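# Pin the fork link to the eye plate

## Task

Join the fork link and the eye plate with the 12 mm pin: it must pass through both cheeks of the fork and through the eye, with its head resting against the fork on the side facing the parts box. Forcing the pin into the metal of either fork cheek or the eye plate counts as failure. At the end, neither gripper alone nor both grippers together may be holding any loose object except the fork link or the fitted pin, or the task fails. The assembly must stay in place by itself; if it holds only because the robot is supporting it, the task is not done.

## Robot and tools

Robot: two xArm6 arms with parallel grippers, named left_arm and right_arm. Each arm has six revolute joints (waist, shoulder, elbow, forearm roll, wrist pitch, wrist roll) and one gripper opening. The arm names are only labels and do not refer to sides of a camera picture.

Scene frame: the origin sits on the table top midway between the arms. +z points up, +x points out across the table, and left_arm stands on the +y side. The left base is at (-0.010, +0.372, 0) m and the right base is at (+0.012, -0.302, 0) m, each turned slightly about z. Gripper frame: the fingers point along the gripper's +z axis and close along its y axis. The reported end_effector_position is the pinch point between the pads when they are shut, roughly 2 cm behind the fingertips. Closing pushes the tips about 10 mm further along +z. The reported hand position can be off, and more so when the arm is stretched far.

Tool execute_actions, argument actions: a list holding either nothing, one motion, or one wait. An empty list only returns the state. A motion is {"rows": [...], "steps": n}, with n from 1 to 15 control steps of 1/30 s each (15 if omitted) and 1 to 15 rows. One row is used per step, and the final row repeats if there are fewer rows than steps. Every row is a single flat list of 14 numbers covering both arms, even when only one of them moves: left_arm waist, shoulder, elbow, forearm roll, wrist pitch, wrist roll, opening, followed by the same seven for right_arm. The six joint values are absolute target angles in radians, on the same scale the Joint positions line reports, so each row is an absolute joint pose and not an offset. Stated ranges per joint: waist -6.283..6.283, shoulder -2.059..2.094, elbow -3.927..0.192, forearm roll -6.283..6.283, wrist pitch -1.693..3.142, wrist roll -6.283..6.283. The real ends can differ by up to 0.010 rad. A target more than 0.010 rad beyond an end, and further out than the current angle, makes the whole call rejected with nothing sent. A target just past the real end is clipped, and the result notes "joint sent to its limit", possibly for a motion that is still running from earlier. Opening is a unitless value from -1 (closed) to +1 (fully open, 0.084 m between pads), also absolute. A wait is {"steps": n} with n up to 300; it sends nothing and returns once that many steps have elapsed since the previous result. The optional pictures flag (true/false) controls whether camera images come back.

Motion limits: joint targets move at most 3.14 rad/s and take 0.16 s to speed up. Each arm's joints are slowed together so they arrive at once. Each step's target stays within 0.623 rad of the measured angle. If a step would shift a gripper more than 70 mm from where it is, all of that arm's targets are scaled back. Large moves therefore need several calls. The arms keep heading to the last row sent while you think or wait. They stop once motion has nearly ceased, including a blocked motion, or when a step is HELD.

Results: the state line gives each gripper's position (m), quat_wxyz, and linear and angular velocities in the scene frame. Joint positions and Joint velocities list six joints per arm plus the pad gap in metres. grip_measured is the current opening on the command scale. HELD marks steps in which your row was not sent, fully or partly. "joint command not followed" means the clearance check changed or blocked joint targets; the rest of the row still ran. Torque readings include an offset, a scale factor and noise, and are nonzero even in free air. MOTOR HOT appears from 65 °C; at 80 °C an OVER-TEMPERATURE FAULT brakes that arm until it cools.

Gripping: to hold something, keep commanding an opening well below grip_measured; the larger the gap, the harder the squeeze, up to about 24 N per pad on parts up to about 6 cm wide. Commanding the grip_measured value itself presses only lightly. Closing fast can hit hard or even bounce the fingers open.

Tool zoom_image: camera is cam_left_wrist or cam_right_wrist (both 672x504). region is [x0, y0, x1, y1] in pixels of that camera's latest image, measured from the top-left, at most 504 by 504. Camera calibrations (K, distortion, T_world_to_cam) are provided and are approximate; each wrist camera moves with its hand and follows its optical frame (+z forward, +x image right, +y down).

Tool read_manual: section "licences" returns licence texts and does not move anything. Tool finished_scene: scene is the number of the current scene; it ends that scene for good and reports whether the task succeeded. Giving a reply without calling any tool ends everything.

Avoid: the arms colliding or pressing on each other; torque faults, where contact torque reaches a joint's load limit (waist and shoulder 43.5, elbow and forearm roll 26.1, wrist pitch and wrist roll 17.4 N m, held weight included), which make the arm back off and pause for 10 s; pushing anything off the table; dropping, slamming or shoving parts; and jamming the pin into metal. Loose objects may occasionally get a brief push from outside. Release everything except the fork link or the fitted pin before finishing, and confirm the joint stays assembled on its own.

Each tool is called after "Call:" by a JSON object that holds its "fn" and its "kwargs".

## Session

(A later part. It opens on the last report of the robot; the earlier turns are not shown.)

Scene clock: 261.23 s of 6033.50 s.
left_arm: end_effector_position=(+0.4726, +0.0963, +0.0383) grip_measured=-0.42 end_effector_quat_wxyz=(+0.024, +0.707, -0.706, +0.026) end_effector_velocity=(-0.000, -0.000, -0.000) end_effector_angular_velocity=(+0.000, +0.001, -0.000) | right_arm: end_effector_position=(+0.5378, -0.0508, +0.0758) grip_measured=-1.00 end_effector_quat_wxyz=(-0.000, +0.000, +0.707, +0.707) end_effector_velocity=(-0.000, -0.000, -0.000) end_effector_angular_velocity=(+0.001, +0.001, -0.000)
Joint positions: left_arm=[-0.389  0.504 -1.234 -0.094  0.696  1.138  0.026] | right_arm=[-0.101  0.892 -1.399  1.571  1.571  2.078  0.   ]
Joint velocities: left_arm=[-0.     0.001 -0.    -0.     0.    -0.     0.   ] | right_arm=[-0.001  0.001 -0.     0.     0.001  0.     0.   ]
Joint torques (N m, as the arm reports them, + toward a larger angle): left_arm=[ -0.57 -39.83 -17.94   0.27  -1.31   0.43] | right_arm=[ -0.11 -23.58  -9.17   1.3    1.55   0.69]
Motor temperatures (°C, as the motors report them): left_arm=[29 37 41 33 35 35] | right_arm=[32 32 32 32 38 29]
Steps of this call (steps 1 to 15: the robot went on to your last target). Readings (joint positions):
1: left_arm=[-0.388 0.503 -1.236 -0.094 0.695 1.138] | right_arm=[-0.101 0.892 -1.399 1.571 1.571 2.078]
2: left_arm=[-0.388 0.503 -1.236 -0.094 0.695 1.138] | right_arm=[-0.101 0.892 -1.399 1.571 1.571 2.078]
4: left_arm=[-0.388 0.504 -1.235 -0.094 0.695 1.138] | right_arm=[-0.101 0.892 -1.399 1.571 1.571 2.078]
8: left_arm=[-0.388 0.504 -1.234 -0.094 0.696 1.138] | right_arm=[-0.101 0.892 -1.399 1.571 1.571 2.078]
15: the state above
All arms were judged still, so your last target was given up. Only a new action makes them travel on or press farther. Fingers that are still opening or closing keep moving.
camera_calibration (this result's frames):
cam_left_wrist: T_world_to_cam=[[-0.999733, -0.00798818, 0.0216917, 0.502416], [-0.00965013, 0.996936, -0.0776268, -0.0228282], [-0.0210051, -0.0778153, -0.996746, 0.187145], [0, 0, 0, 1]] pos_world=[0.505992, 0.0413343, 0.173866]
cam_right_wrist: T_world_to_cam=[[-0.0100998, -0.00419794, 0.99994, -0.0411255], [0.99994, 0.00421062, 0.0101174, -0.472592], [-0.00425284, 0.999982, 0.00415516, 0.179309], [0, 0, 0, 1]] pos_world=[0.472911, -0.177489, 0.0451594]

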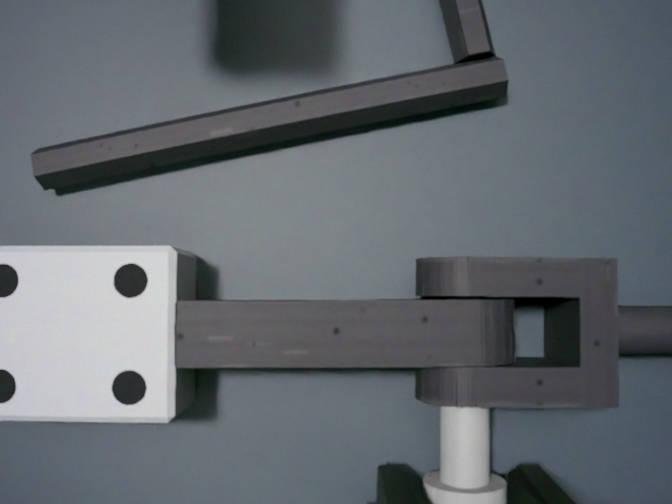

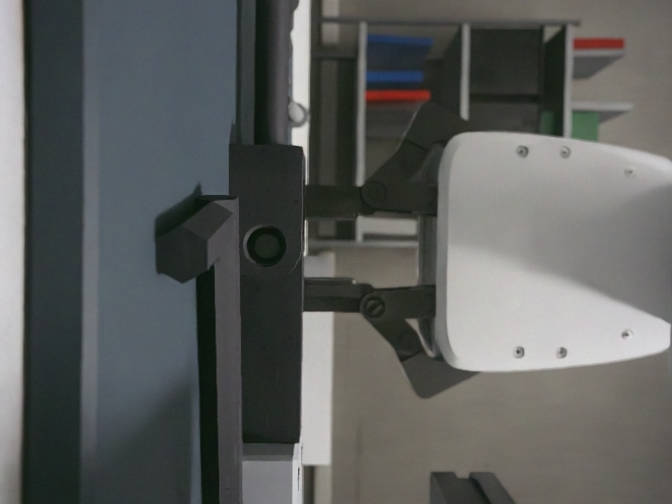

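Call:
{"fn": "execute_actions", "kwargs": {"actions": [{"rows":[[-0.370,0.4875,-1.2045,-0.094,0.683,1.157,-0.4,-0.101,0.892,-1.399,1.571,1.571,2.078,-1]]}], "pictures": false}}

Call:
{"fn": "execute_actions", "kwargs": {"actions": [{"rows":[[-0.370,0.4875,-1.2045,-0.094,0.683,1.157,-1,-0.101,0.892,-1.399,1.571,1.571,2.078,-1]]}], "pictures": false}}

Call:
{"fn": "execute_actions", "kwargs": {"actions": [{"rows":[[-0.3832,0.4991,-1.2224,-0.094,0.6894,1.144,-1,-0.101,0.892,-1.399,1.571,1.571,2.078,-1]]}]}}

Scene clock: 268.43 s of 6033.50 s.
left_arm: end_effector_position=(+0.4721, +0.1084, +0.0376) grip_measured=-0.42 end_effector_quat_wxyz=(+0.023, +0.707, -0.706, +0.026) end_effector_velocity=(-0.000, +0.001, -0.000) end_effector_angular_velocity=(+0.000, -0.000, -0.000) | right_arm: end_effector_position=(+0.5378, -0.0508, +0.0758) grip_measured=-1.00 end_effector_quat_wxyz=(-0.000, +0.000, +0.707, +0.707) end_effector_velocity=(-0.000, -0.001, -0.002) end_effector_angular_velocity=(-0.000, +0.003, -0.001)
Joint positions: left_arm=[-0.37   0.488 -1.205 -0.094  0.683  1.157  0.026] | right_arm=[-0.101  0.892 -1.399  1.571  1.571  2.078  0.   ]
Joint velocities: left_arm=[ 0.002 -0.001  0.003  0.    -0.001  0.002  0.   ] | right_arm=[-0.001  0.003  0.     0.    -0.     0.     0.   ]
Joint torques (N m, as the arm reports them, + toward a larger angle): left_arm=[ -0.21 -39.1  -17.86   0.48  -1.31   0.29] | right_arm=[  0.08 -23.7   -9.31   1.25   1.52   0.73]
Motor temperatures (°C, as the motors report them): left_arm=[29 37 40 33 35 35] | right_arm=[32 32 32 32 38 29]
Steps of this call (steps 1 to 90: nothing new was sent; then 3.70 s passed at rest; steps 91 to 105: all 15 steps of this action). Readings (joint positions):
91: left_arm=[-0.389 0.504 -1.234 -0.094 0.696 1.139] | right_arm=[-0.101 0.892 -1.399 1.571 1.571 2.078]
92: left_arm=[-0.387 0.502 -1.231 -0.094 0.694 1.141] | right_arm=[-0.101 0.892 -1.399 1.571 1.571 2.078]
94: left_arm=[-0.379 0.495 -1.218 -0.094 0.689 1.148] | right_arm=[-0.101 0.892 -1.399 1.571 1.571 2.078]
98: left_arm=[-0.371 0.489 -1.207 -0.094 0.684 1.155] | right_arm=[-0.101 0.892 -1.399 1.571 1.571 2.078]
105: the state above

Scene clock: 268.93 s of 6033.50 s.
left_arm: end_effector_position=(+0.4721, +0.1085, +0.0376) grip_measured=-1.00 end_effector_quat_wxyz=(+0.023, +0.707, -0.706, +0.026) end_effector_velocity=(+0.001, -0.000, +0.001) end_effector_angular_velocity=(-0.000, -0.002, -0.001) | right_arm: end_effector_position=(+0.5378, -0.0508, +0.0758) grip_measured=-1.00 end_effector_quat_wxyz=(-0.000, +0.000, +0.707, +0.707) end_effector_velocity=(+0.001, -0.001, +0.000) end_effector_angular_velocity=(-0.001, -0.001, -0.002)
Joint positions: left_arm=[-0.37   0.488 -1.205 -0.094  0.683  1.157  0.   ] | right_arm=[-0.101  0.892 -1.399  1.571  1.571  2.078  0.   ]
Joint velocities: left_arm=[ 0.    -0.    -0.001  0.001 -0.     0.     0.   ] | right_arm=[-0.002 -0.001  0.    -0.    -0.001 -0.     0.   ]
Joint torques (N m, as the arm reports them, + toward a larger angle): left_arm=[ -0.15 -39.61 -18.12   0.49  -1.42   0.36] | right_arm=[ -0.16 -23.66  -9.3    1.21   1.44   0.61]
Motor temperatures (°C, as the motors report them): left_arm=[29 37 40 33 35 35] | right_arm=[32 32 32 32 38 29]
Steps of this call (steps 1 to 15: all 15 steps of this action). Readings (joint positions):
1: left_arm=[-0.370 0.488 -1.205 -0.094 0.683 1.157] | right_arm=[-0.101 0.892 -1.399 1.571 1.571 2.078]
2: left_arm=[-0.370 0.488 -1.205 -0.094 0.683 1.157] | right_arm=[-0.101 0.892 -1.399 1.571 1.571 2.078]
4: left_arm=[-0.370 0.488 -1.205 -0.094 0.683 1.157] | right_arm=[-0.101 0.892 -1.399 1.571 1.571 2.078]
8: left_arm=[-0.370 0.488 -1.205 -0.094 0.683 1.157] | right_arm=[-0.101 0.892 -1.399 1.571 1.571 2.078]
15: the state above

Scene clock: 269.43 s of 6033.50 s.
left_arm: end_effector_position=(+0.4719, +0.1008, +0.0372) grip_measured=-1.00 end_effector_quat_wxyz=(+0.024, +0.707, -0.706, +0.025) end_effector_velocity=(-0.000, -0.000, -0.000) end_effector_angular_velocity=(+0.000, +0.001, +0.001) | right_arm: end_effector_position=(+0.5378, -0.0508, +0.0758) grip_measured=-1.00 end_effector_quat_wxyz=(-0.000, +0.000, +0.707, +0.707) end_effector_velocity=(-0.000, +0.000, +0.000) end_effector_angular_velocity=(+0.001, +0.000, +0.001)
Joint positions: left_arm=[-0.382  0.499 -1.222 -0.094  0.69   1.144  0.   ] | right_arm=[-0.101  0.892 -1.399  1.571  1.571  2.078  0.   ]
Joint velocities: left_arm=[-0.001  0.001 -0.001  0.     0.001 -0.002  0.   ] | right_arm=[ 0.     0.    -0.    -0.     0.001  0.     0.   ]
Joint torques (N m, as the arm reports them, + toward a larger angle): left_arm=[ -2.85 -39.2  -18.61   0.14  -1.73   0.3 ] | right_arm=[ -0.13 -23.65  -9.15   1.23   1.57   0.62]
Motor temperatures (°C, as the motors report them): left_arm=[29 37 40 33 35 35] | right_arm=[32 32 32 32 38 29]
Steps of this call (steps 1 to 15: all 15 steps of this action). Readings (joint positions):
1: left_arm=[-0.370 0.488 -1.205 -0.094 0.683 1.157] | right_arm=[-0.101 0.892 -1.399 1.571 1.571 2.078]
2: left_arm=[-0.371 0.489 -1.207 -0.094 0.684 1.155] | right_arm=[-0.101 0.892 -1.399 1.571 1.571 2.078]
4: left_arm=[-0.377 0.494 -1.215 -0.094 0.687 1.150] | right_arm=[-0.101 0.892 -1.399 1.571 1.571 2.078]
8: left_arm=[-0.382 0.498 -1.221 -0.094 0.689 1.145] | right_arm=[-0.101 0.892 -1.399 1.571 1.571 2.078]
15: the state above
camera_calibration (this result's frames):
cam_left_wrist: T_world_to_cam=[[-0.999723, -0.00865787, 0.0218816, 0.501771], [-0.0103117, 0.997006, -0.0766372, -0.0271154], [-0.0211525, -0.0768416, -0.996819, 0.186338], [0, 0, 0, 1]] pos_world=[0.505294, 0.045697, 0.172688]
cam_right_wrist: T_world_to_cam=[[-0.0100997, -0.00419784, 0.99994, -0.0411255], [0.99994, 0.00421068, 0.0101174, -0.472592], [-0.0042529, 0.999982, 0.00415506, 0.179309], [0, 0, 0, 1]] pos_world=[0.472911, -0.177489, 0.0451594]

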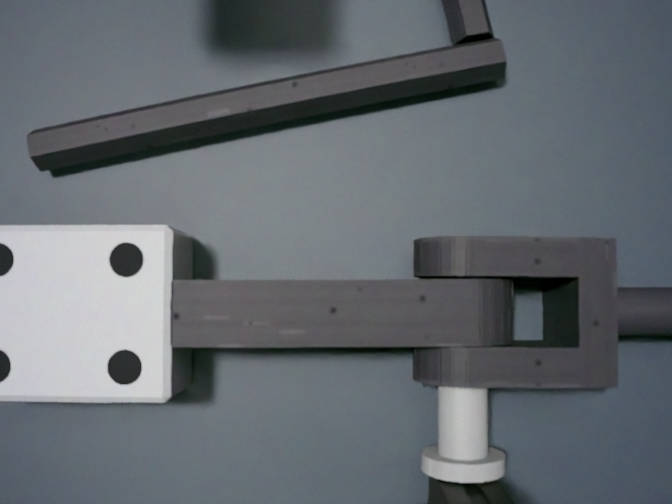

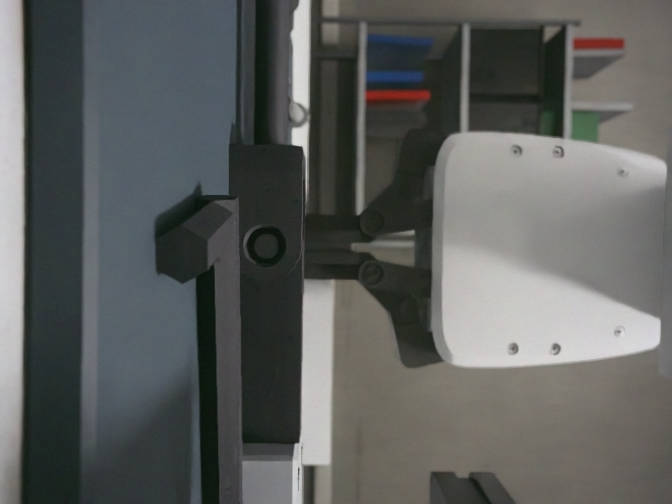

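Call:
{"fn": "execute_actions", "kwargs": {"actions": [{"rows":[[-0.388,0.5031,-1.2291,-0.094,0.6921,1.1392,-1,-0.101,0.892,-1.399,1.571,1.571,2.078,-1]]}], "pictures": false}}

Scene clock: 272.23 s of 6033.50 s.
left_arm: end_effector_position=(+0.4720, +0.0991, +0.0372) grip_measured=-1.00 end_effector_quat_wxyz=(+0.024, +0.708, -0.705, +0.025) end_effector_velocity=(+0.001, -0.000, +0.000) end_effector_angular_velocity=(-0.004, +0.000, +0.005) | right_arm: end_effector_position=(+0.5378, -0.0508, +0.0758) grip_measured=-1.00 end_effector_quat_wxyz=(-0.000, +0.000, +0.707, +0.707) end_effector_velocity=(-0.000, -0.000, -0.000) end_effector_angular_velocity=(-0.001, +0.000, -0.000)
Joint positions: left_arm=[-0.385  0.502 -1.228 -0.093  0.694  1.139  0.   ] | right_arm=[-0.101  0.892 -1.399  1.571  1.571  2.078  0.   ]
Joint velocities: left_arm=[ 0.001  0.002 -0.002 -0.006 -0.001  0.     0.   ] | right_arm=[ 0.     0.     0.    -0.    -0.001  0.     0.   ]
Joint torques (N m, as the arm reports them, + toward a larger angle): left_arm=[-18.78 -32.42 -24.71  -3.55  -5.04   0.16] | right_arm=[ -0.14 -23.84  -9.17   1.13   1.55   0.8 ]
Motor temperatures (°C, as the motors report them): left_arm=[29 37 40 33 35 35] | right_arm=[32 32 32 32 38 29]
Steps of this call (steps 1 to 15: the robot went on to your last target; steps 16 to 69: nothing new was sent; steps 70 to 84: all 15 steps of this action). Readings (joint positions):
70: left_arm=[-0.383 0.499 -1.222 -0.094 0.690 1.144] | right_arm=[-0.101 0.892 -1.399 1.571 1.571 2.078]
71: left_arm=[-0.384 0.500 -1.223 -0.094 0.690 1.143] | right_arm=[-0.101 0.892 -1.399 1.571 1.571 2.078]
73: left_arm=[-0.384 0.501 -1.225 -0.093 0.692 1.141] | right_arm=[-0.101 0.892 -1.399 1.571 1.571 2.078]
77: left_arm=[-0.384 0.502 -1.227 -0.093 0.694 1.140] | right_arm=[-0.101 0.892 -1.399 1.571 1.571 2.078]
84: the state above

Call:
{"fn": "execute_actions", "kwargs": {"actions": [{"rows":[[-0.378,0.494,-1.2155,-0.094,0.6875,1.149,-0.4,-0.101,0.892,-1.399,1.571,1.571,2.078,-1]]}], "pictures": false}}

Call:
{"fn": "execute_actions", "kwargs": {"actions": [{"rows":[[-0.3894,0.5033,-1.2294,-0.094,0.6922,1.138,-0.4,-0.101,0.892,-1.399,1.571,1.571,2.078,-1]]}], "pictures": false}}

Call:
{"fn": "execute_actions", "kwargs": {"actions": [{"rows":[[-0.3894,0.5033,-1.2294,-0.094,0.6922,1.138,-1,-0.101,0.892,-1.399,1.571,1.571,2.078,-1]]}], "pictures": false}}

Call:
{"fn": "execute_actions", "kwargs": {"actions": [{"rows":[[-0.3894,0.5023,-1.2294,-0.094,0.6932,1.138,-1,-0.101,0.892,-1.399,1.571,1.571,2.078,-1]]}], "pictures": false}}

Call:
{"fn": "execute_actions", "kwargs": {"actions": [{"rows":[[-0.3957,0.5078,-1.2384,-0.094,0.6967,1.1317,-1,-0.101,0.892,-1.399,1.571,1.571,2.078,-1]]}]}}

Scene clock: 281.90 s of 6033.50 s.
left_arm: end_effector_position=(+0.4720, +0.1028, +0.0378) grip_measured=-0.42 end_effector_quat_wxyz=(+0.023, +0.707, -0.706, +0.026) end_effector_velocity=(-0.000, +0.005, -0.000) end_effector_angular_velocity=(+0.004, +0.004, +0.004) | right_arm: end_effector_position=(+0.5378, -0.0508, +0.0758) grip_measured=-1.00 end_effector_quat_wxyz=(-0.000, +0.000, +0.707, +0.707) end_effector_velocity=(-0.000, +0.001, +0.000) end_effector_angular_velocity=(+0.000, -0.000, +0.001)
Joint positions: left_arm=[-0.379  0.494 -1.216 -0.094  0.687  1.149  0.026] | right_arm=[-0.101  0.892 -1.399  1.571  1.571  2.078  0.   ]
Joint velocities: left_arm=[ 0.007 -0.003  0.005  0.002  0.004  0.001 -0.   ] | right_arm=[ 0.001 -0.    -0.     0.     0.     0.     0.   ]
Joint torques (N m, as the arm reports them, + toward a larger angle): left_arm=[ -0.23 -39.23 -17.66   0.49  -1.38   0.21] | right_arm=[ -0.15 -23.48  -9.39   1.27   1.45   0.65]
Motor temperatures (°C, as the motors report them): left_arm=[29 37 41 33 36 35] | right_arm=[32 32 32 32 38 29]
Steps of this call (steps 1 to 15: the robot went on to your last target; steps 16 to 90: nothing new was sent; then 6.17 s passed at rest; steps 91 to 105: all 15 steps of this action). Readings (joint positions):
91: left_arm=[-0.385 0.504 -1.229 -0.095 0.693 1.139] | right_arm=[-0.101 0.892 -1.399 1.571 1.571 2.078]
92: left_arm=[-0.388 0.504 -1.230 -0.096 0.688 1.141] | right_arm=[-0.101 0.892 -1.399 1.571 1.571 2.078]
94: left_arm=[-0.389 0.500 -1.228 -0.097 0.683 1.145] | right_arm=[-0.101 0.892 -1.399 1.571 1.571 2.078]
98: left_arm=[-0.383 0.496 -1.220 -0.096 0.684 1.148] | right_arm=[-0.101 0.892 -1.399 1.571 1.571 2.078]
105: the state above

Scene clock: 282.40 s of 6033.50 s.
left_arm: end_effector_position=(+0.4715, +0.0965, +0.0373) grip_measured=-0.42 end_effector_quat_wxyz=(+0.024, +0.707, -0.706, +0.026) end_effector_velocity=(+0.000, -0.001, +0.000) end_effector_angular_velocity=(-0.001, -0.000, +0.001) | right_arm: end_effector_position=(+0.5378, -0.0508, +0.0758) grip_measured=-1.00 end_effector_quat_wxyz=(-0.000, +0.000, +0.707, +0.707) end_effector_velocity=(+0.000, +0.000, +0.001) end_effector_angular_velocity=(+0.001, -0.001, +0.000)
Joint positions: left_arm=[-0.389  0.503 -1.229 -0.094  0.692  1.138  0.026] | right_arm=[-0.101  0.892 -1.399  1.571  1.571  2.078  0.   ]
Joint velocities: left_arm=[-0.001  0.001 -0.002 -0.001  0.001 -0.001 -0.   ] | right_arm=[ 0.    -0.001 -0.     0.     0.001  0.     0.   ]
Joint torques (N m, as the arm reports them, + toward a larger angle): left_arm=[ -0.37 -39.67 -17.98   0.34  -1.59   0.16] | right_arm=[ -0.16 -23.69  -9.2    1.23   1.57   0.71]
Motor temperatures (°C, as the motors report them): left_arm=[29 37 41 33 36 35] | right_arm=[32 32 32 32 38 29]
Steps of this call (steps 1 to 15: all 15 steps of this action). Readings (joint positions):
1: left_arm=[-0.379 0.494 -1.216 -0.094 0.687 1.149] | right_arm=[-0.101 0.892 -1.399 1.571 1.571 2.078]
2: left_arm=[-0.380 0.496 -1.218 -0.094 0.688 1.147] | right_arm=[-0.101 0.892 -1.399 1.571 1.571 2.078]
4: left_arm=[-0.385 0.499 -1.224 -0.094 0.690 1.143] | right_arm=[-0.101 0.892 -1.399 1.571 1.571 2.078]
8: left_arm=[-0.389 0.503 -1.228 -0.094 0.692 1.139] | right_arm=[-0.101 0.892 -1.399 1.571 1.571 2.078]
15: the state above

Scene clock: 282.90 s of 6033.50 s.
left_arm: end_effector_position=(+0.4715, +0.0965, +0.0373) grip_measured=-1.00 end_effector_quat_wxyz=(+0.024, +0.707, -0.706, +0.026) end_effector_velocity=(-0.000, +0.000, -0.000) end_effector_angular_velocity=(+0.001, +0.001, -0.001) | right_arm: end_effector_position=(+0.5378, -0.0508, +0.0758) grip_measured=-1.00 end_effector_quat_wxyz=(-0.000, +0.000, +0.707, +0.707) end_effector_velocity=(+0.000, +0.000, +0.001) end_effector_angular_velocity=(+0.000, -0.002, +0.000)
Joint positions: left_arm=[-0.389  0.503 -1.229 -0.094  0.692  1.138  0.   ] | right_arm=[-0.101  0.892 -1.399  1.571  1.571  2.078  0.   ]
Joint velocities: left_arm=[ 0.    -0.     0.001  0.001  0.     0.     0.   ] | right_arm=[ 0.    -0.002 -0.     0.     0.     0.     0.   ]
Joint torques (N m, as the arm reports them, + toward a larger angle): left_arm=[ -0.72 -39.87 -18.06   0.35  -1.37   0.4 ] | right_arm=[ -0.1  -23.56  -9.23   1.19   1.44   0.79]
Motor temperatures (°C, as the motors report them): left_arm=[29 37 41 33 36 35] | right_arm=[32 32 32 32 38 29]
Steps of this call (steps 1 to 15: all 15 steps of this action). Readings (joint positions):
1: left_arm=[-0.389 0.503 -1.229 -0.094 0.692 1.138] | right_arm=[-0.101 0.892 -1.399 1.571 1.571 2.078]
2: left_arm=[-0.389 0.503 -1.229 -0.094 0.692 1.138] | right_arm=[-0.101 0.892 -1.399 1.571 1.571 2.078]
4: left_arm=[-0.389 0.503 -1.229 -0.094 0.692 1.138] | right_arm=[-0.101 0.892 -1.399 1.571 1.571 2.078]
8: left_arm=[-0.389 0.503 -1.229 -0.094 0.692 1.138] | right_arm=[-0.101 0.892 -1.399 1.571 1.571 2.078]
15: the state above

Scene clock: 283.40 s of 6033.50 s.
left_arm: end_effector_position=(+0.4715, +0.0965, +0.0378) grip_measured=-1.00 end_effector_quat_wxyz=(+0.024, +0.707, -0.706, +0.026) end_effector_velocity=(+0.000, -0.000, +0.000) end_effector_angular_velocity=(-0.001, -0.001, +0.001) | right_arm: end_effector_position=(+0.5378, -0.0508, +0.0758) grip_measured=-1.00 end_effector_quat_wxyz=(-0.000, +0.000, +0.707, +0.707) end_effector_velocity=(-0.001, +0.001, -0.001) end_effector_angular_velocity=(+0.000, +0.001, +0.001)
Joint positions: left_arm=[-0.389  0.502 -1.229 -0.094  0.693  1.138  0.   ] | right_arm=[-0.101  0.892 -1.399  1.571  1.571  2.078  0.   ]
Joint velocities: left_arm=[-0.    -0.    -0.001 -0.001  0.    -0.001  0.   ] | right_arm=[ 0.001  0.001  0.    -0.     0.    -0.     0.   ]
Joint torques (N m, as the arm reports them, + toward a larger angle): left_arm=[ -0.43 -39.73 -17.95   0.22  -1.41   0.38] | right_arm=[ -0.16 -23.49  -9.09   1.31   1.63   0.74]
Motor temperatures (°C, as the motors report them): left_arm=[29 37 41 33 36 35] | right_arm=[32 32 32 32 38 29]
Steps of this call (steps 1 to 15: all 15 steps of this action). Readings (joint positions):
1: left_arm=[-0.389 0.503 -1.229 -0.094 0.692 1.138] | right_arm=[-0.101 0.892 -1.399 1.571 1.571 2.078]
2: left_arm=[-0.389 0.503 -1.229 -0.094 0.692 1.138] | right_arm=[-0.101 0.892 -1.399 1.571 1.571 2.078]
4: left_arm=[-0.389 0.503 -1.229 -0.094 0.693 1.138] | right_arm=[-0.101 0.892 -1.399 1.571 1.571 2.078]
8: left_arm=[-0.389 0.502 -1.229 -0.094 0.693 1.138] | right_arm=[-0.101 0.892 -1.399 1.571 1.571 2.078]
15: the state above

Scene clock: 283.90 s of 6033.50 s.
left_arm: end_effector_position=(+0.4714, +0.0925, +0.0377) grip_measured=-1.00 end_effector_quat_wxyz=(+0.024, +0.707, -0.706, +0.026) end_effector_velocity=(-0.000, +0.000, -0.001) end_effector_angular_velocity=(+0.001, +0.001, -0.001) | right_arm: end_effector_position=(+0.5378, -0.0508, +0.0758) grip_measured=-1.00 end_effector_quat_wxyz=(-0.000, +0.000, +0.707, +0.707) end_effector_velocity=(-0.001, +0.001, +0.001) end_effector_angular_velocity=(+0.002, -0.000, +0.002)
Joint positions: left_arm=[-0.396  0.508 -1.238 -0.094  0.697  1.132  0.   ] | right_arm=[-0.101  0.892 -1.399  1.571  1.571  2.078  0.   ]
Joint velocities: left_arm=[-0.001  0.001  0.     0.001  0.    -0.001  0.   ] | right_arm=[ 0.001 -0.     0.    -0.     0.003  0.     0.   ]
Joint torques (N m, as the arm reports them, + toward a larger angle): left_arm=[ -0.41 -39.73 -18.17   0.48  -1.33   0.34] | right_arm=[  0.03 -23.41  -9.15   1.3    1.6    0.74]
Motor temperatures (°C, as the motors report them): left_arm=[29 37 41 33 36 35] | right_arm=[32 32 32 32 38 29]
Steps of this call (steps 1 to 15: all 15 steps of this action). Readings (joint positions):
1: left_arm=[-0.389 0.502 -1.230 -0.094 0.693 1.138] | right_arm=[-0.101 0.892 -1.399 1.571 1.571 2.078]
2: left_arm=[-0.390 0.503 -1.231 -0.094 0.694 1.137] | right_arm=[-0.101 0.892 -1.399 1.571 1.571 2.078]
4: left_arm=[-0.393 0.505 -1.235 -0.094 0.695 1.134] | right_arm=[-0.101 0.892 -1.399 1.571 1.571 2.078]
8: left_arm=[-0.395 0.507 -1.238 -0.094 0.696 1.132] | right_arm=[-0.101 0.892 -1.399 1.571 1.571 2.078]
15: the state above
camera_calibration (this result's frames):
cam_left_wrist: T_world_to_cam=[[-0.999719, -0.00751845, 0.0224687, 0.501077], [-0.00924005, 0.996947, -0.077528, -0.019285], [-0.0218172, -0.0777139, -0.996737, 0.186646], [0, 0, 0, 1]] pos_world=[0.50483, 0.0374984, 0.173283]
cam_right_wrist: T_world_to_cam=[[-0.0100996, -0.00419781, 0.99994, -0.0411256], [0.99994, 0.00421043, 0.0101173, -0.472592], [-0.00425265, 0.999982, 0.00415503, 0.179309], [0, 0, 0, 1]] pos_world=[0.472911, -0.177489, 0.0451595]

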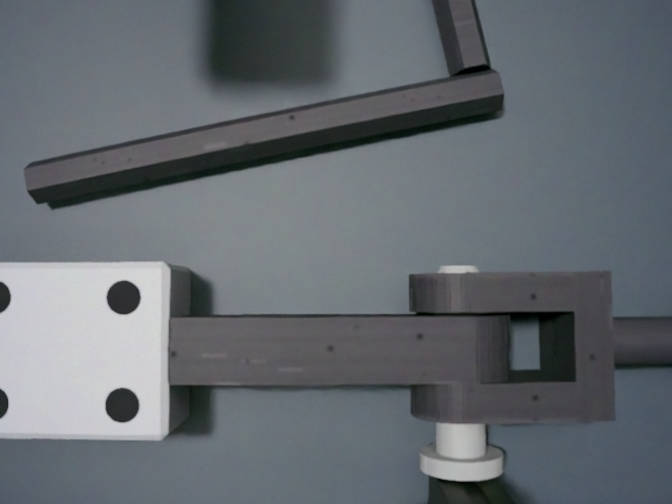

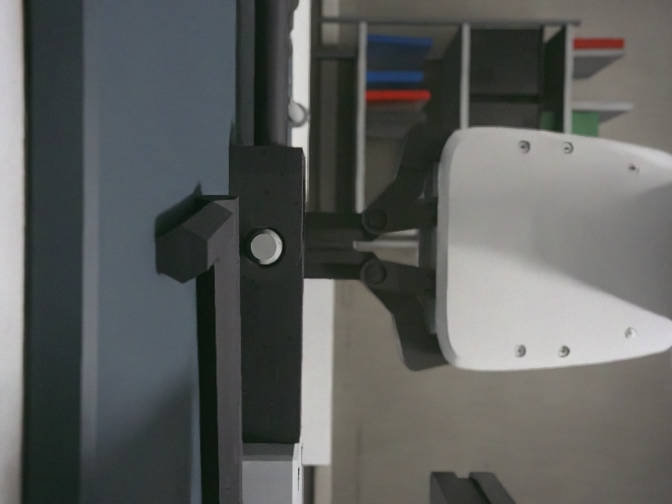

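It got through and slides now. About 8.5 mm left.

Call:
{"fn": "execute_actions", "kwargs": {"actions": [{"rows":[[-0.4036,0.5148,-1.2499,-0.094,0.7012,1.1238,-1,-0.101,0.892,-1.399,1.571,1.571,2.078,-1]]}], "pictures": false}}

Call:
{"fn": "execute_actions", "kwargs": {"actions": [{"rows":[[-0.4083,0.519,-1.2569,-0.094,0.704,1.119,-1,-0.101,0.892,-1.399,1.571,1.571,2.078,-1]]}]}}

Scene clock: 287.80 s of 6033.50 s.
left_arm: end_effector_position=(+0.4712, +0.0874, +0.0377) grip_measured=-1.00 end_effector_quat_wxyz=(+0.024, +0.707, -0.706, +0.025) end_effector_velocity=(+0.000, -0.001, +0.000) end_effector_angular_velocity=(-0.001, -0.000, +0.001) | right_arm: end_effector_position=(+0.5378, -0.0508, +0.0758) grip_measured=-1.00 end_effector_quat_wxyz=(-0.000, +0.000, +0.707, +0.707) end_effector_velocity=(-0.000, -0.000, -0.002) end_effector_angular_velocity=(-0.001, +0.004, -0.001)
Joint positions: left_arm=[-0.403  0.515 -1.25  -0.094  0.701  1.124  0.   ] | right_arm=[-0.101  0.892 -1.399  1.571  1.571  2.078  0.   ]
Joint velocities: left_arm=[-0.001  0.001 -0.001 -0.001  0.    -0.001  0.   ] | right_arm=[-0.     0.003 -0.     0.    -0.001  0.001  0.   ]
Joint torques (N m, as the arm reports them, + toward a larger angle): left_arm=[ -0.63 -39.95 -18.24   0.33  -1.2    0.34] | right_arm=[  0.12 -23.58  -9.18   1.21   1.59   0.69]
Motor temperatures (°C, as the motors report them): left_arm=[29 37 41 33 36 35] | right_arm=[32 32 32 32 38 29]
Steps of this call (steps 1 to 15: the robot went on to your last target; steps 16 to 90: nothing new was sent; then 0.40 s passed at rest; steps 91 to 105: all 15 steps of this action). Readings (joint positions):
91: left_arm=[-0.396 0.508 -1.239 -0.094 0.697 1.132] | right_arm=[-0.101 0.892 -1.399 1.571 1.571 2.078]
92: left_arm=[-0.397 0.509 -1.240 -0.094 0.698 1.130] | right_arm=[-0.101 0.892 -1.399 1.571 1.571 2.078]
94: left_arm=[-0.400 0.512 -1.245 -0.094 0.699 1.127] | right_arm=[-0.101 0.892 -1.399 1.571 1.571 2.078]
98: left_arm=[-0.403 0.514 -1.249 -0.094 0.701 1.125] | right_arm=[-0.101 0.892 -1.399 1.571 1.571 2.078]
105: the state above

Scene clock: 288.30 s of 6033.50 s.
left_arm: end_effector_position=(+0.4712, +0.0843, +0.0378) grip_measured=-1.00 end_effector_quat_wxyz=(+0.025, +0.707, -0.706, +0.025) end_effector_velocity=(+0.000, -0.000, +0.000) end_effector_angular_velocity=(-0.000, -0.000, -0.000) | right_arm: end_effector_position=(+0.5378, -0.0508, +0.0758) grip_measured=-1.00 end_effector_quat_wxyz=(-0.000, +0.000, +0.707, +0.707) end_effector_velocity=(+0.000, -0.000, +0.000) end_effector_angular_velocity=(-0.000, -0.001, -0.001)
Joint positions: left_arm=[-0.408  0.519 -1.257 -0.094  0.704  1.119  0.   ] | right_arm=[-0.101  0.892 -1.399  1.571  1.571  2.078  0.   ]
Joint velocities: left_arm=[-0.001  0.    -0.001 -0.     0.     0.     0.   ] | right_arm=[-0.001 -0.001  0.     0.    -0.    -0.     0.   ]
Joint torques (N m, as the arm reports them, + toward a larger angle): left_arm=[ -0.31 -39.75 -18.     0.17  -1.33   0.43] | right_arm=[ -0.15 -23.49  -9.24   1.28   1.55   0.72]
Motor temperatures (°C, as the motors report them): left_arm=[29 37 41 33 36 35] | right_arm=[32 32 32 32 38 29]
Steps of this call (steps 1 to 15: all 15 steps of this action). Readings (joint positions):
1: left_arm=[-0.404 0.515 -1.250 -0.094 0.701 1.124] | right_arm=[-0.101 0.892 -1.399 1.571 1.571 2.078]
2: left_arm=[-0.404 0.515 -1.251 -0.094 0.702 1.123] | right_arm=[-0.101 0.892 -1.399 1.571 1.571 2.078]
4: left_arm=[-0.406 0.517 -1.254 -0.094 0.703 1.121] | right_arm=[-0.101 0.892 -1.399 1.571 1.571 2.078]
8: left_arm=[-0.408 0.519 -1.256 -0.094 0.704 1.119] | right_arm=[-0.101 0.892 -1.399 1.571 1.571 2.078]
15: the state above
camera_calibration (this result's frames):
cam_left_wrist: T_world_to_cam=[[-0.999697, -0.00710323, 0.0235631, 0.500724], [-0.0089222, 0.996913, -0.0780114, -0.0112615], [-0.0229363, -0.0781981, -0.996674, 0.186595], [0, 0, 0, 1]] pos_world=[0.504752, 0.0293749, 0.173298]
cam_right_wrist: T_world_to_cam=[[-0.0100998, -0.0041978, 0.99994, -0.0411255], [0.99994, 0.00421046, 0.0101174, -0.472592], [-0.00425268, 0.999982, 0.00415502, 0.179309], [0, 0, 0, 1]] pos_world=[0.472911, -0.177489, 0.0451594]

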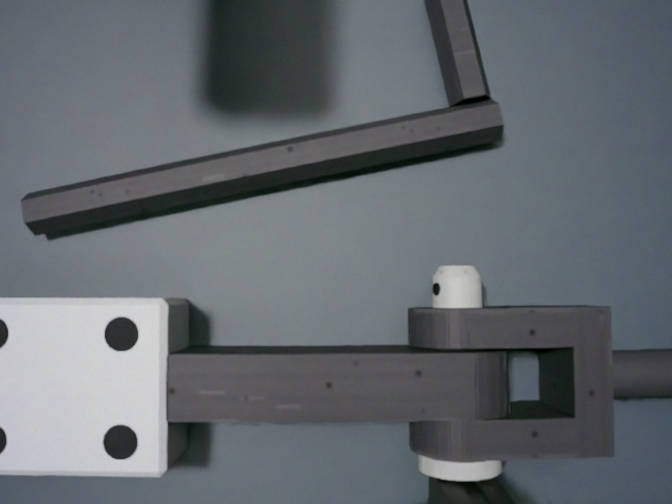

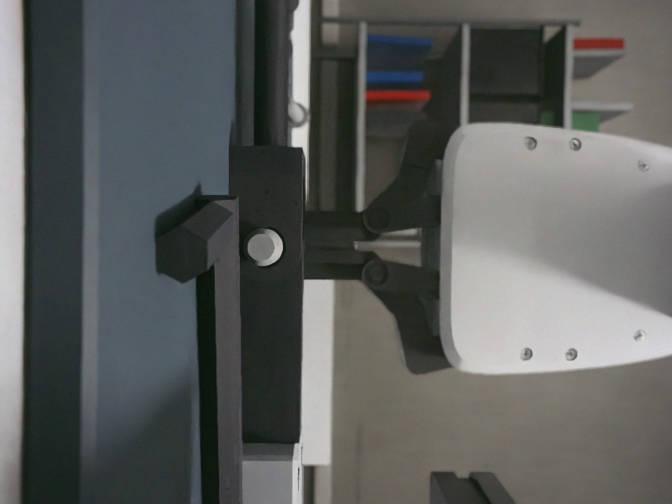

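Call:
{"fn": "execute_actions", "kwargs": {"actions": [{"rows":[[-0.4114,0.5218,-1.2615,-0.094,0.7058,1.116,-1,-0.101,0.892,-1.399,1.571,1.571,2.078,-1]]}], "pictures": false}}

Call:
{"fn": "execute_actions", "kwargs": {"actions": [{"rows":[[-0.3894,0.5023,-1.2294,-0.094,0.6932,1.138,-1,-0.101,0.892,-1.399,1.571,1.571,2.078,-1]]}], "pictures": false}}

Call:
{"fn": "finished_scene", "kwargs": {"scene": 1}}

Scene clock: 294.90 s of 6033.50 s.
left_arm: end_effector_position=(+0.4712, +0.0828, +0.0377) grip_measured=-1.00 end_effector_quat_wxyz=(+0.025, +0.707, -0.706, +0.025) end_effector_velocity=(+0.000, -0.001, +0.000) end_effector_angular_velocity=(-0.000, -0.001, -0.001) | right_arm: end_effector_position=(+0.5378, -0.0508, +0.0758) grip_measured=-1.00 end_effector_quat_wxyz=(-0.000, +0.000, +0.707, +0.707) end_effector_velocity=(-0.000, -0.000, -0.001) end_effector_angular_velocity=(+0.000, +0.001, +0.000)
Joint positions: left_arm=[-0.411  0.522 -1.261 -0.094  0.706  1.116  0.   ] | right_arm=[-0.101  0.892 -1.399  1.571  1.571  2.078  0.   ]
Joint velocities: left_arm=[-0.001  0.    -0.001  0.    -0.     0.     0.   ] | right_arm=[-0.     0.001 -0.     0.     0.     0.     0.   ]
Joint torques (N m, as the arm reports them, + toward a larger angle): left_arm=[ -4.04 -39.65 -19.02  -0.41  -1.56   0.31] | right_arm=[ -0.12 -23.53  -9.24   1.15   1.48   0.76]
Motor temperatures (°C, as the motors report them): left_arm=[29 37 41 33 36 35] | right_arm=[32 32 32 32 38 29]
Steps of this call (steps 1 to 15: the robot went on to your last target; steps 16 to 90: nothing new was sent; then 3.10 s passed at rest; steps 91 to 105: all 15 steps of this action). Readings (joint positions):
91: left_arm=[-0.408 0.519 -1.257 -0.094 0.704 1.119] | right_arm=[-0.101 0.892 -1.399 1.571 1.571 2.078]
92: left_arm=[-0.409 0.519 -1.258 -0.094 0.704 1.118] | right_arm=[-0.101 0.892 -1.399 1.571 1.571 2.078]
94: left_arm=[-0.410 0.521 -1.260 -0.094 0.705 1.117] | right_arm=[-0.101 0.892 -1.399 1.571 1.571 2.078]
98: left_arm=[-0.410 0.521 -1.261 -0.094 0.706 1.116] | right_arm=[-0.101 0.892 -1.399 1.571 1.571 2.078]
105: the state above

Scene clock: 295.40 s of 6033.50 s.
left_arm: end_effector_position=(+0.4714, +0.0961, +0.0378) grip_measured=-1.00 end_effector_quat_wxyz=(+0.024, +0.707, -0.706, +0.026) end_effector_velocity=(+0.001, +0.002, +0.001) end_effector_angular_velocity=(+0.000, -0.001, +0.000) | right_arm: end_effector_position=(+0.5378, -0.0508, +0.0758) grip_measured=-1.00 end_effector_quat_wxyz=(-0.000, +0.000, +0.707, +0.707) end_effector_velocity=(-0.000, +0.001, +0.001) end_effector_angular_velocity=(+0.001, -0.001, +0.001)
Joint positions: left_arm=[-0.39   0.503 -1.23  -0.094  0.693  1.138  0.   ] | right_arm=[-0.101  0.892 -1.399  1.571  1.571  2.078  0.   ]
Joint velocities: left_arm=[ 0.004 -0.002  0.002  0.001 -0.001  0.003  0.   ] | right_arm=[ 0.001 -0.    -0.     0.     0.001 -0.     0.   ]
Joint torques (N m, as the arm reports them, + toward a larger angle): left_arm=[ -0.51 -39.67 -18.23   0.38  -1.31   0.16] | right_arm=[ -0.16 -23.4   -9.28   1.25   1.53   0.71]
Motor temperatures (°C, as the motors report them): left_arm=[29 37 41 33 36 35] | right_arm=[32 32 32 32 38 29]
Steps of this call (steps 1 to 15: all 15 steps of this action). Readings (joint positions):
1: left_arm=[-0.410 0.522 -1.261 -0.094 0.706 1.116] | right_arm=[-0.101 0.892 -1.399 1.571 1.571 2.078]
2: left_arm=[-0.409 0.520 -1.258 -0.094 0.704 1.119] | right_arm=[-0.101 0.892 -1.399 1.571 1.571 2.078]
4: left_arm=[-0.401 0.512 -1.245 -0.094 0.699 1.128] | right_arm=[-0.101 0.892 -1.399 1.571 1.571 2.078]
8: left_arm=[-0.392 0.504 -1.233 -0.094 0.694 1.136] | right_arm=[-0.101 0.892 -1.399 1.571 1.571 2.078]
15: the state above

The scene is finished: the task was done.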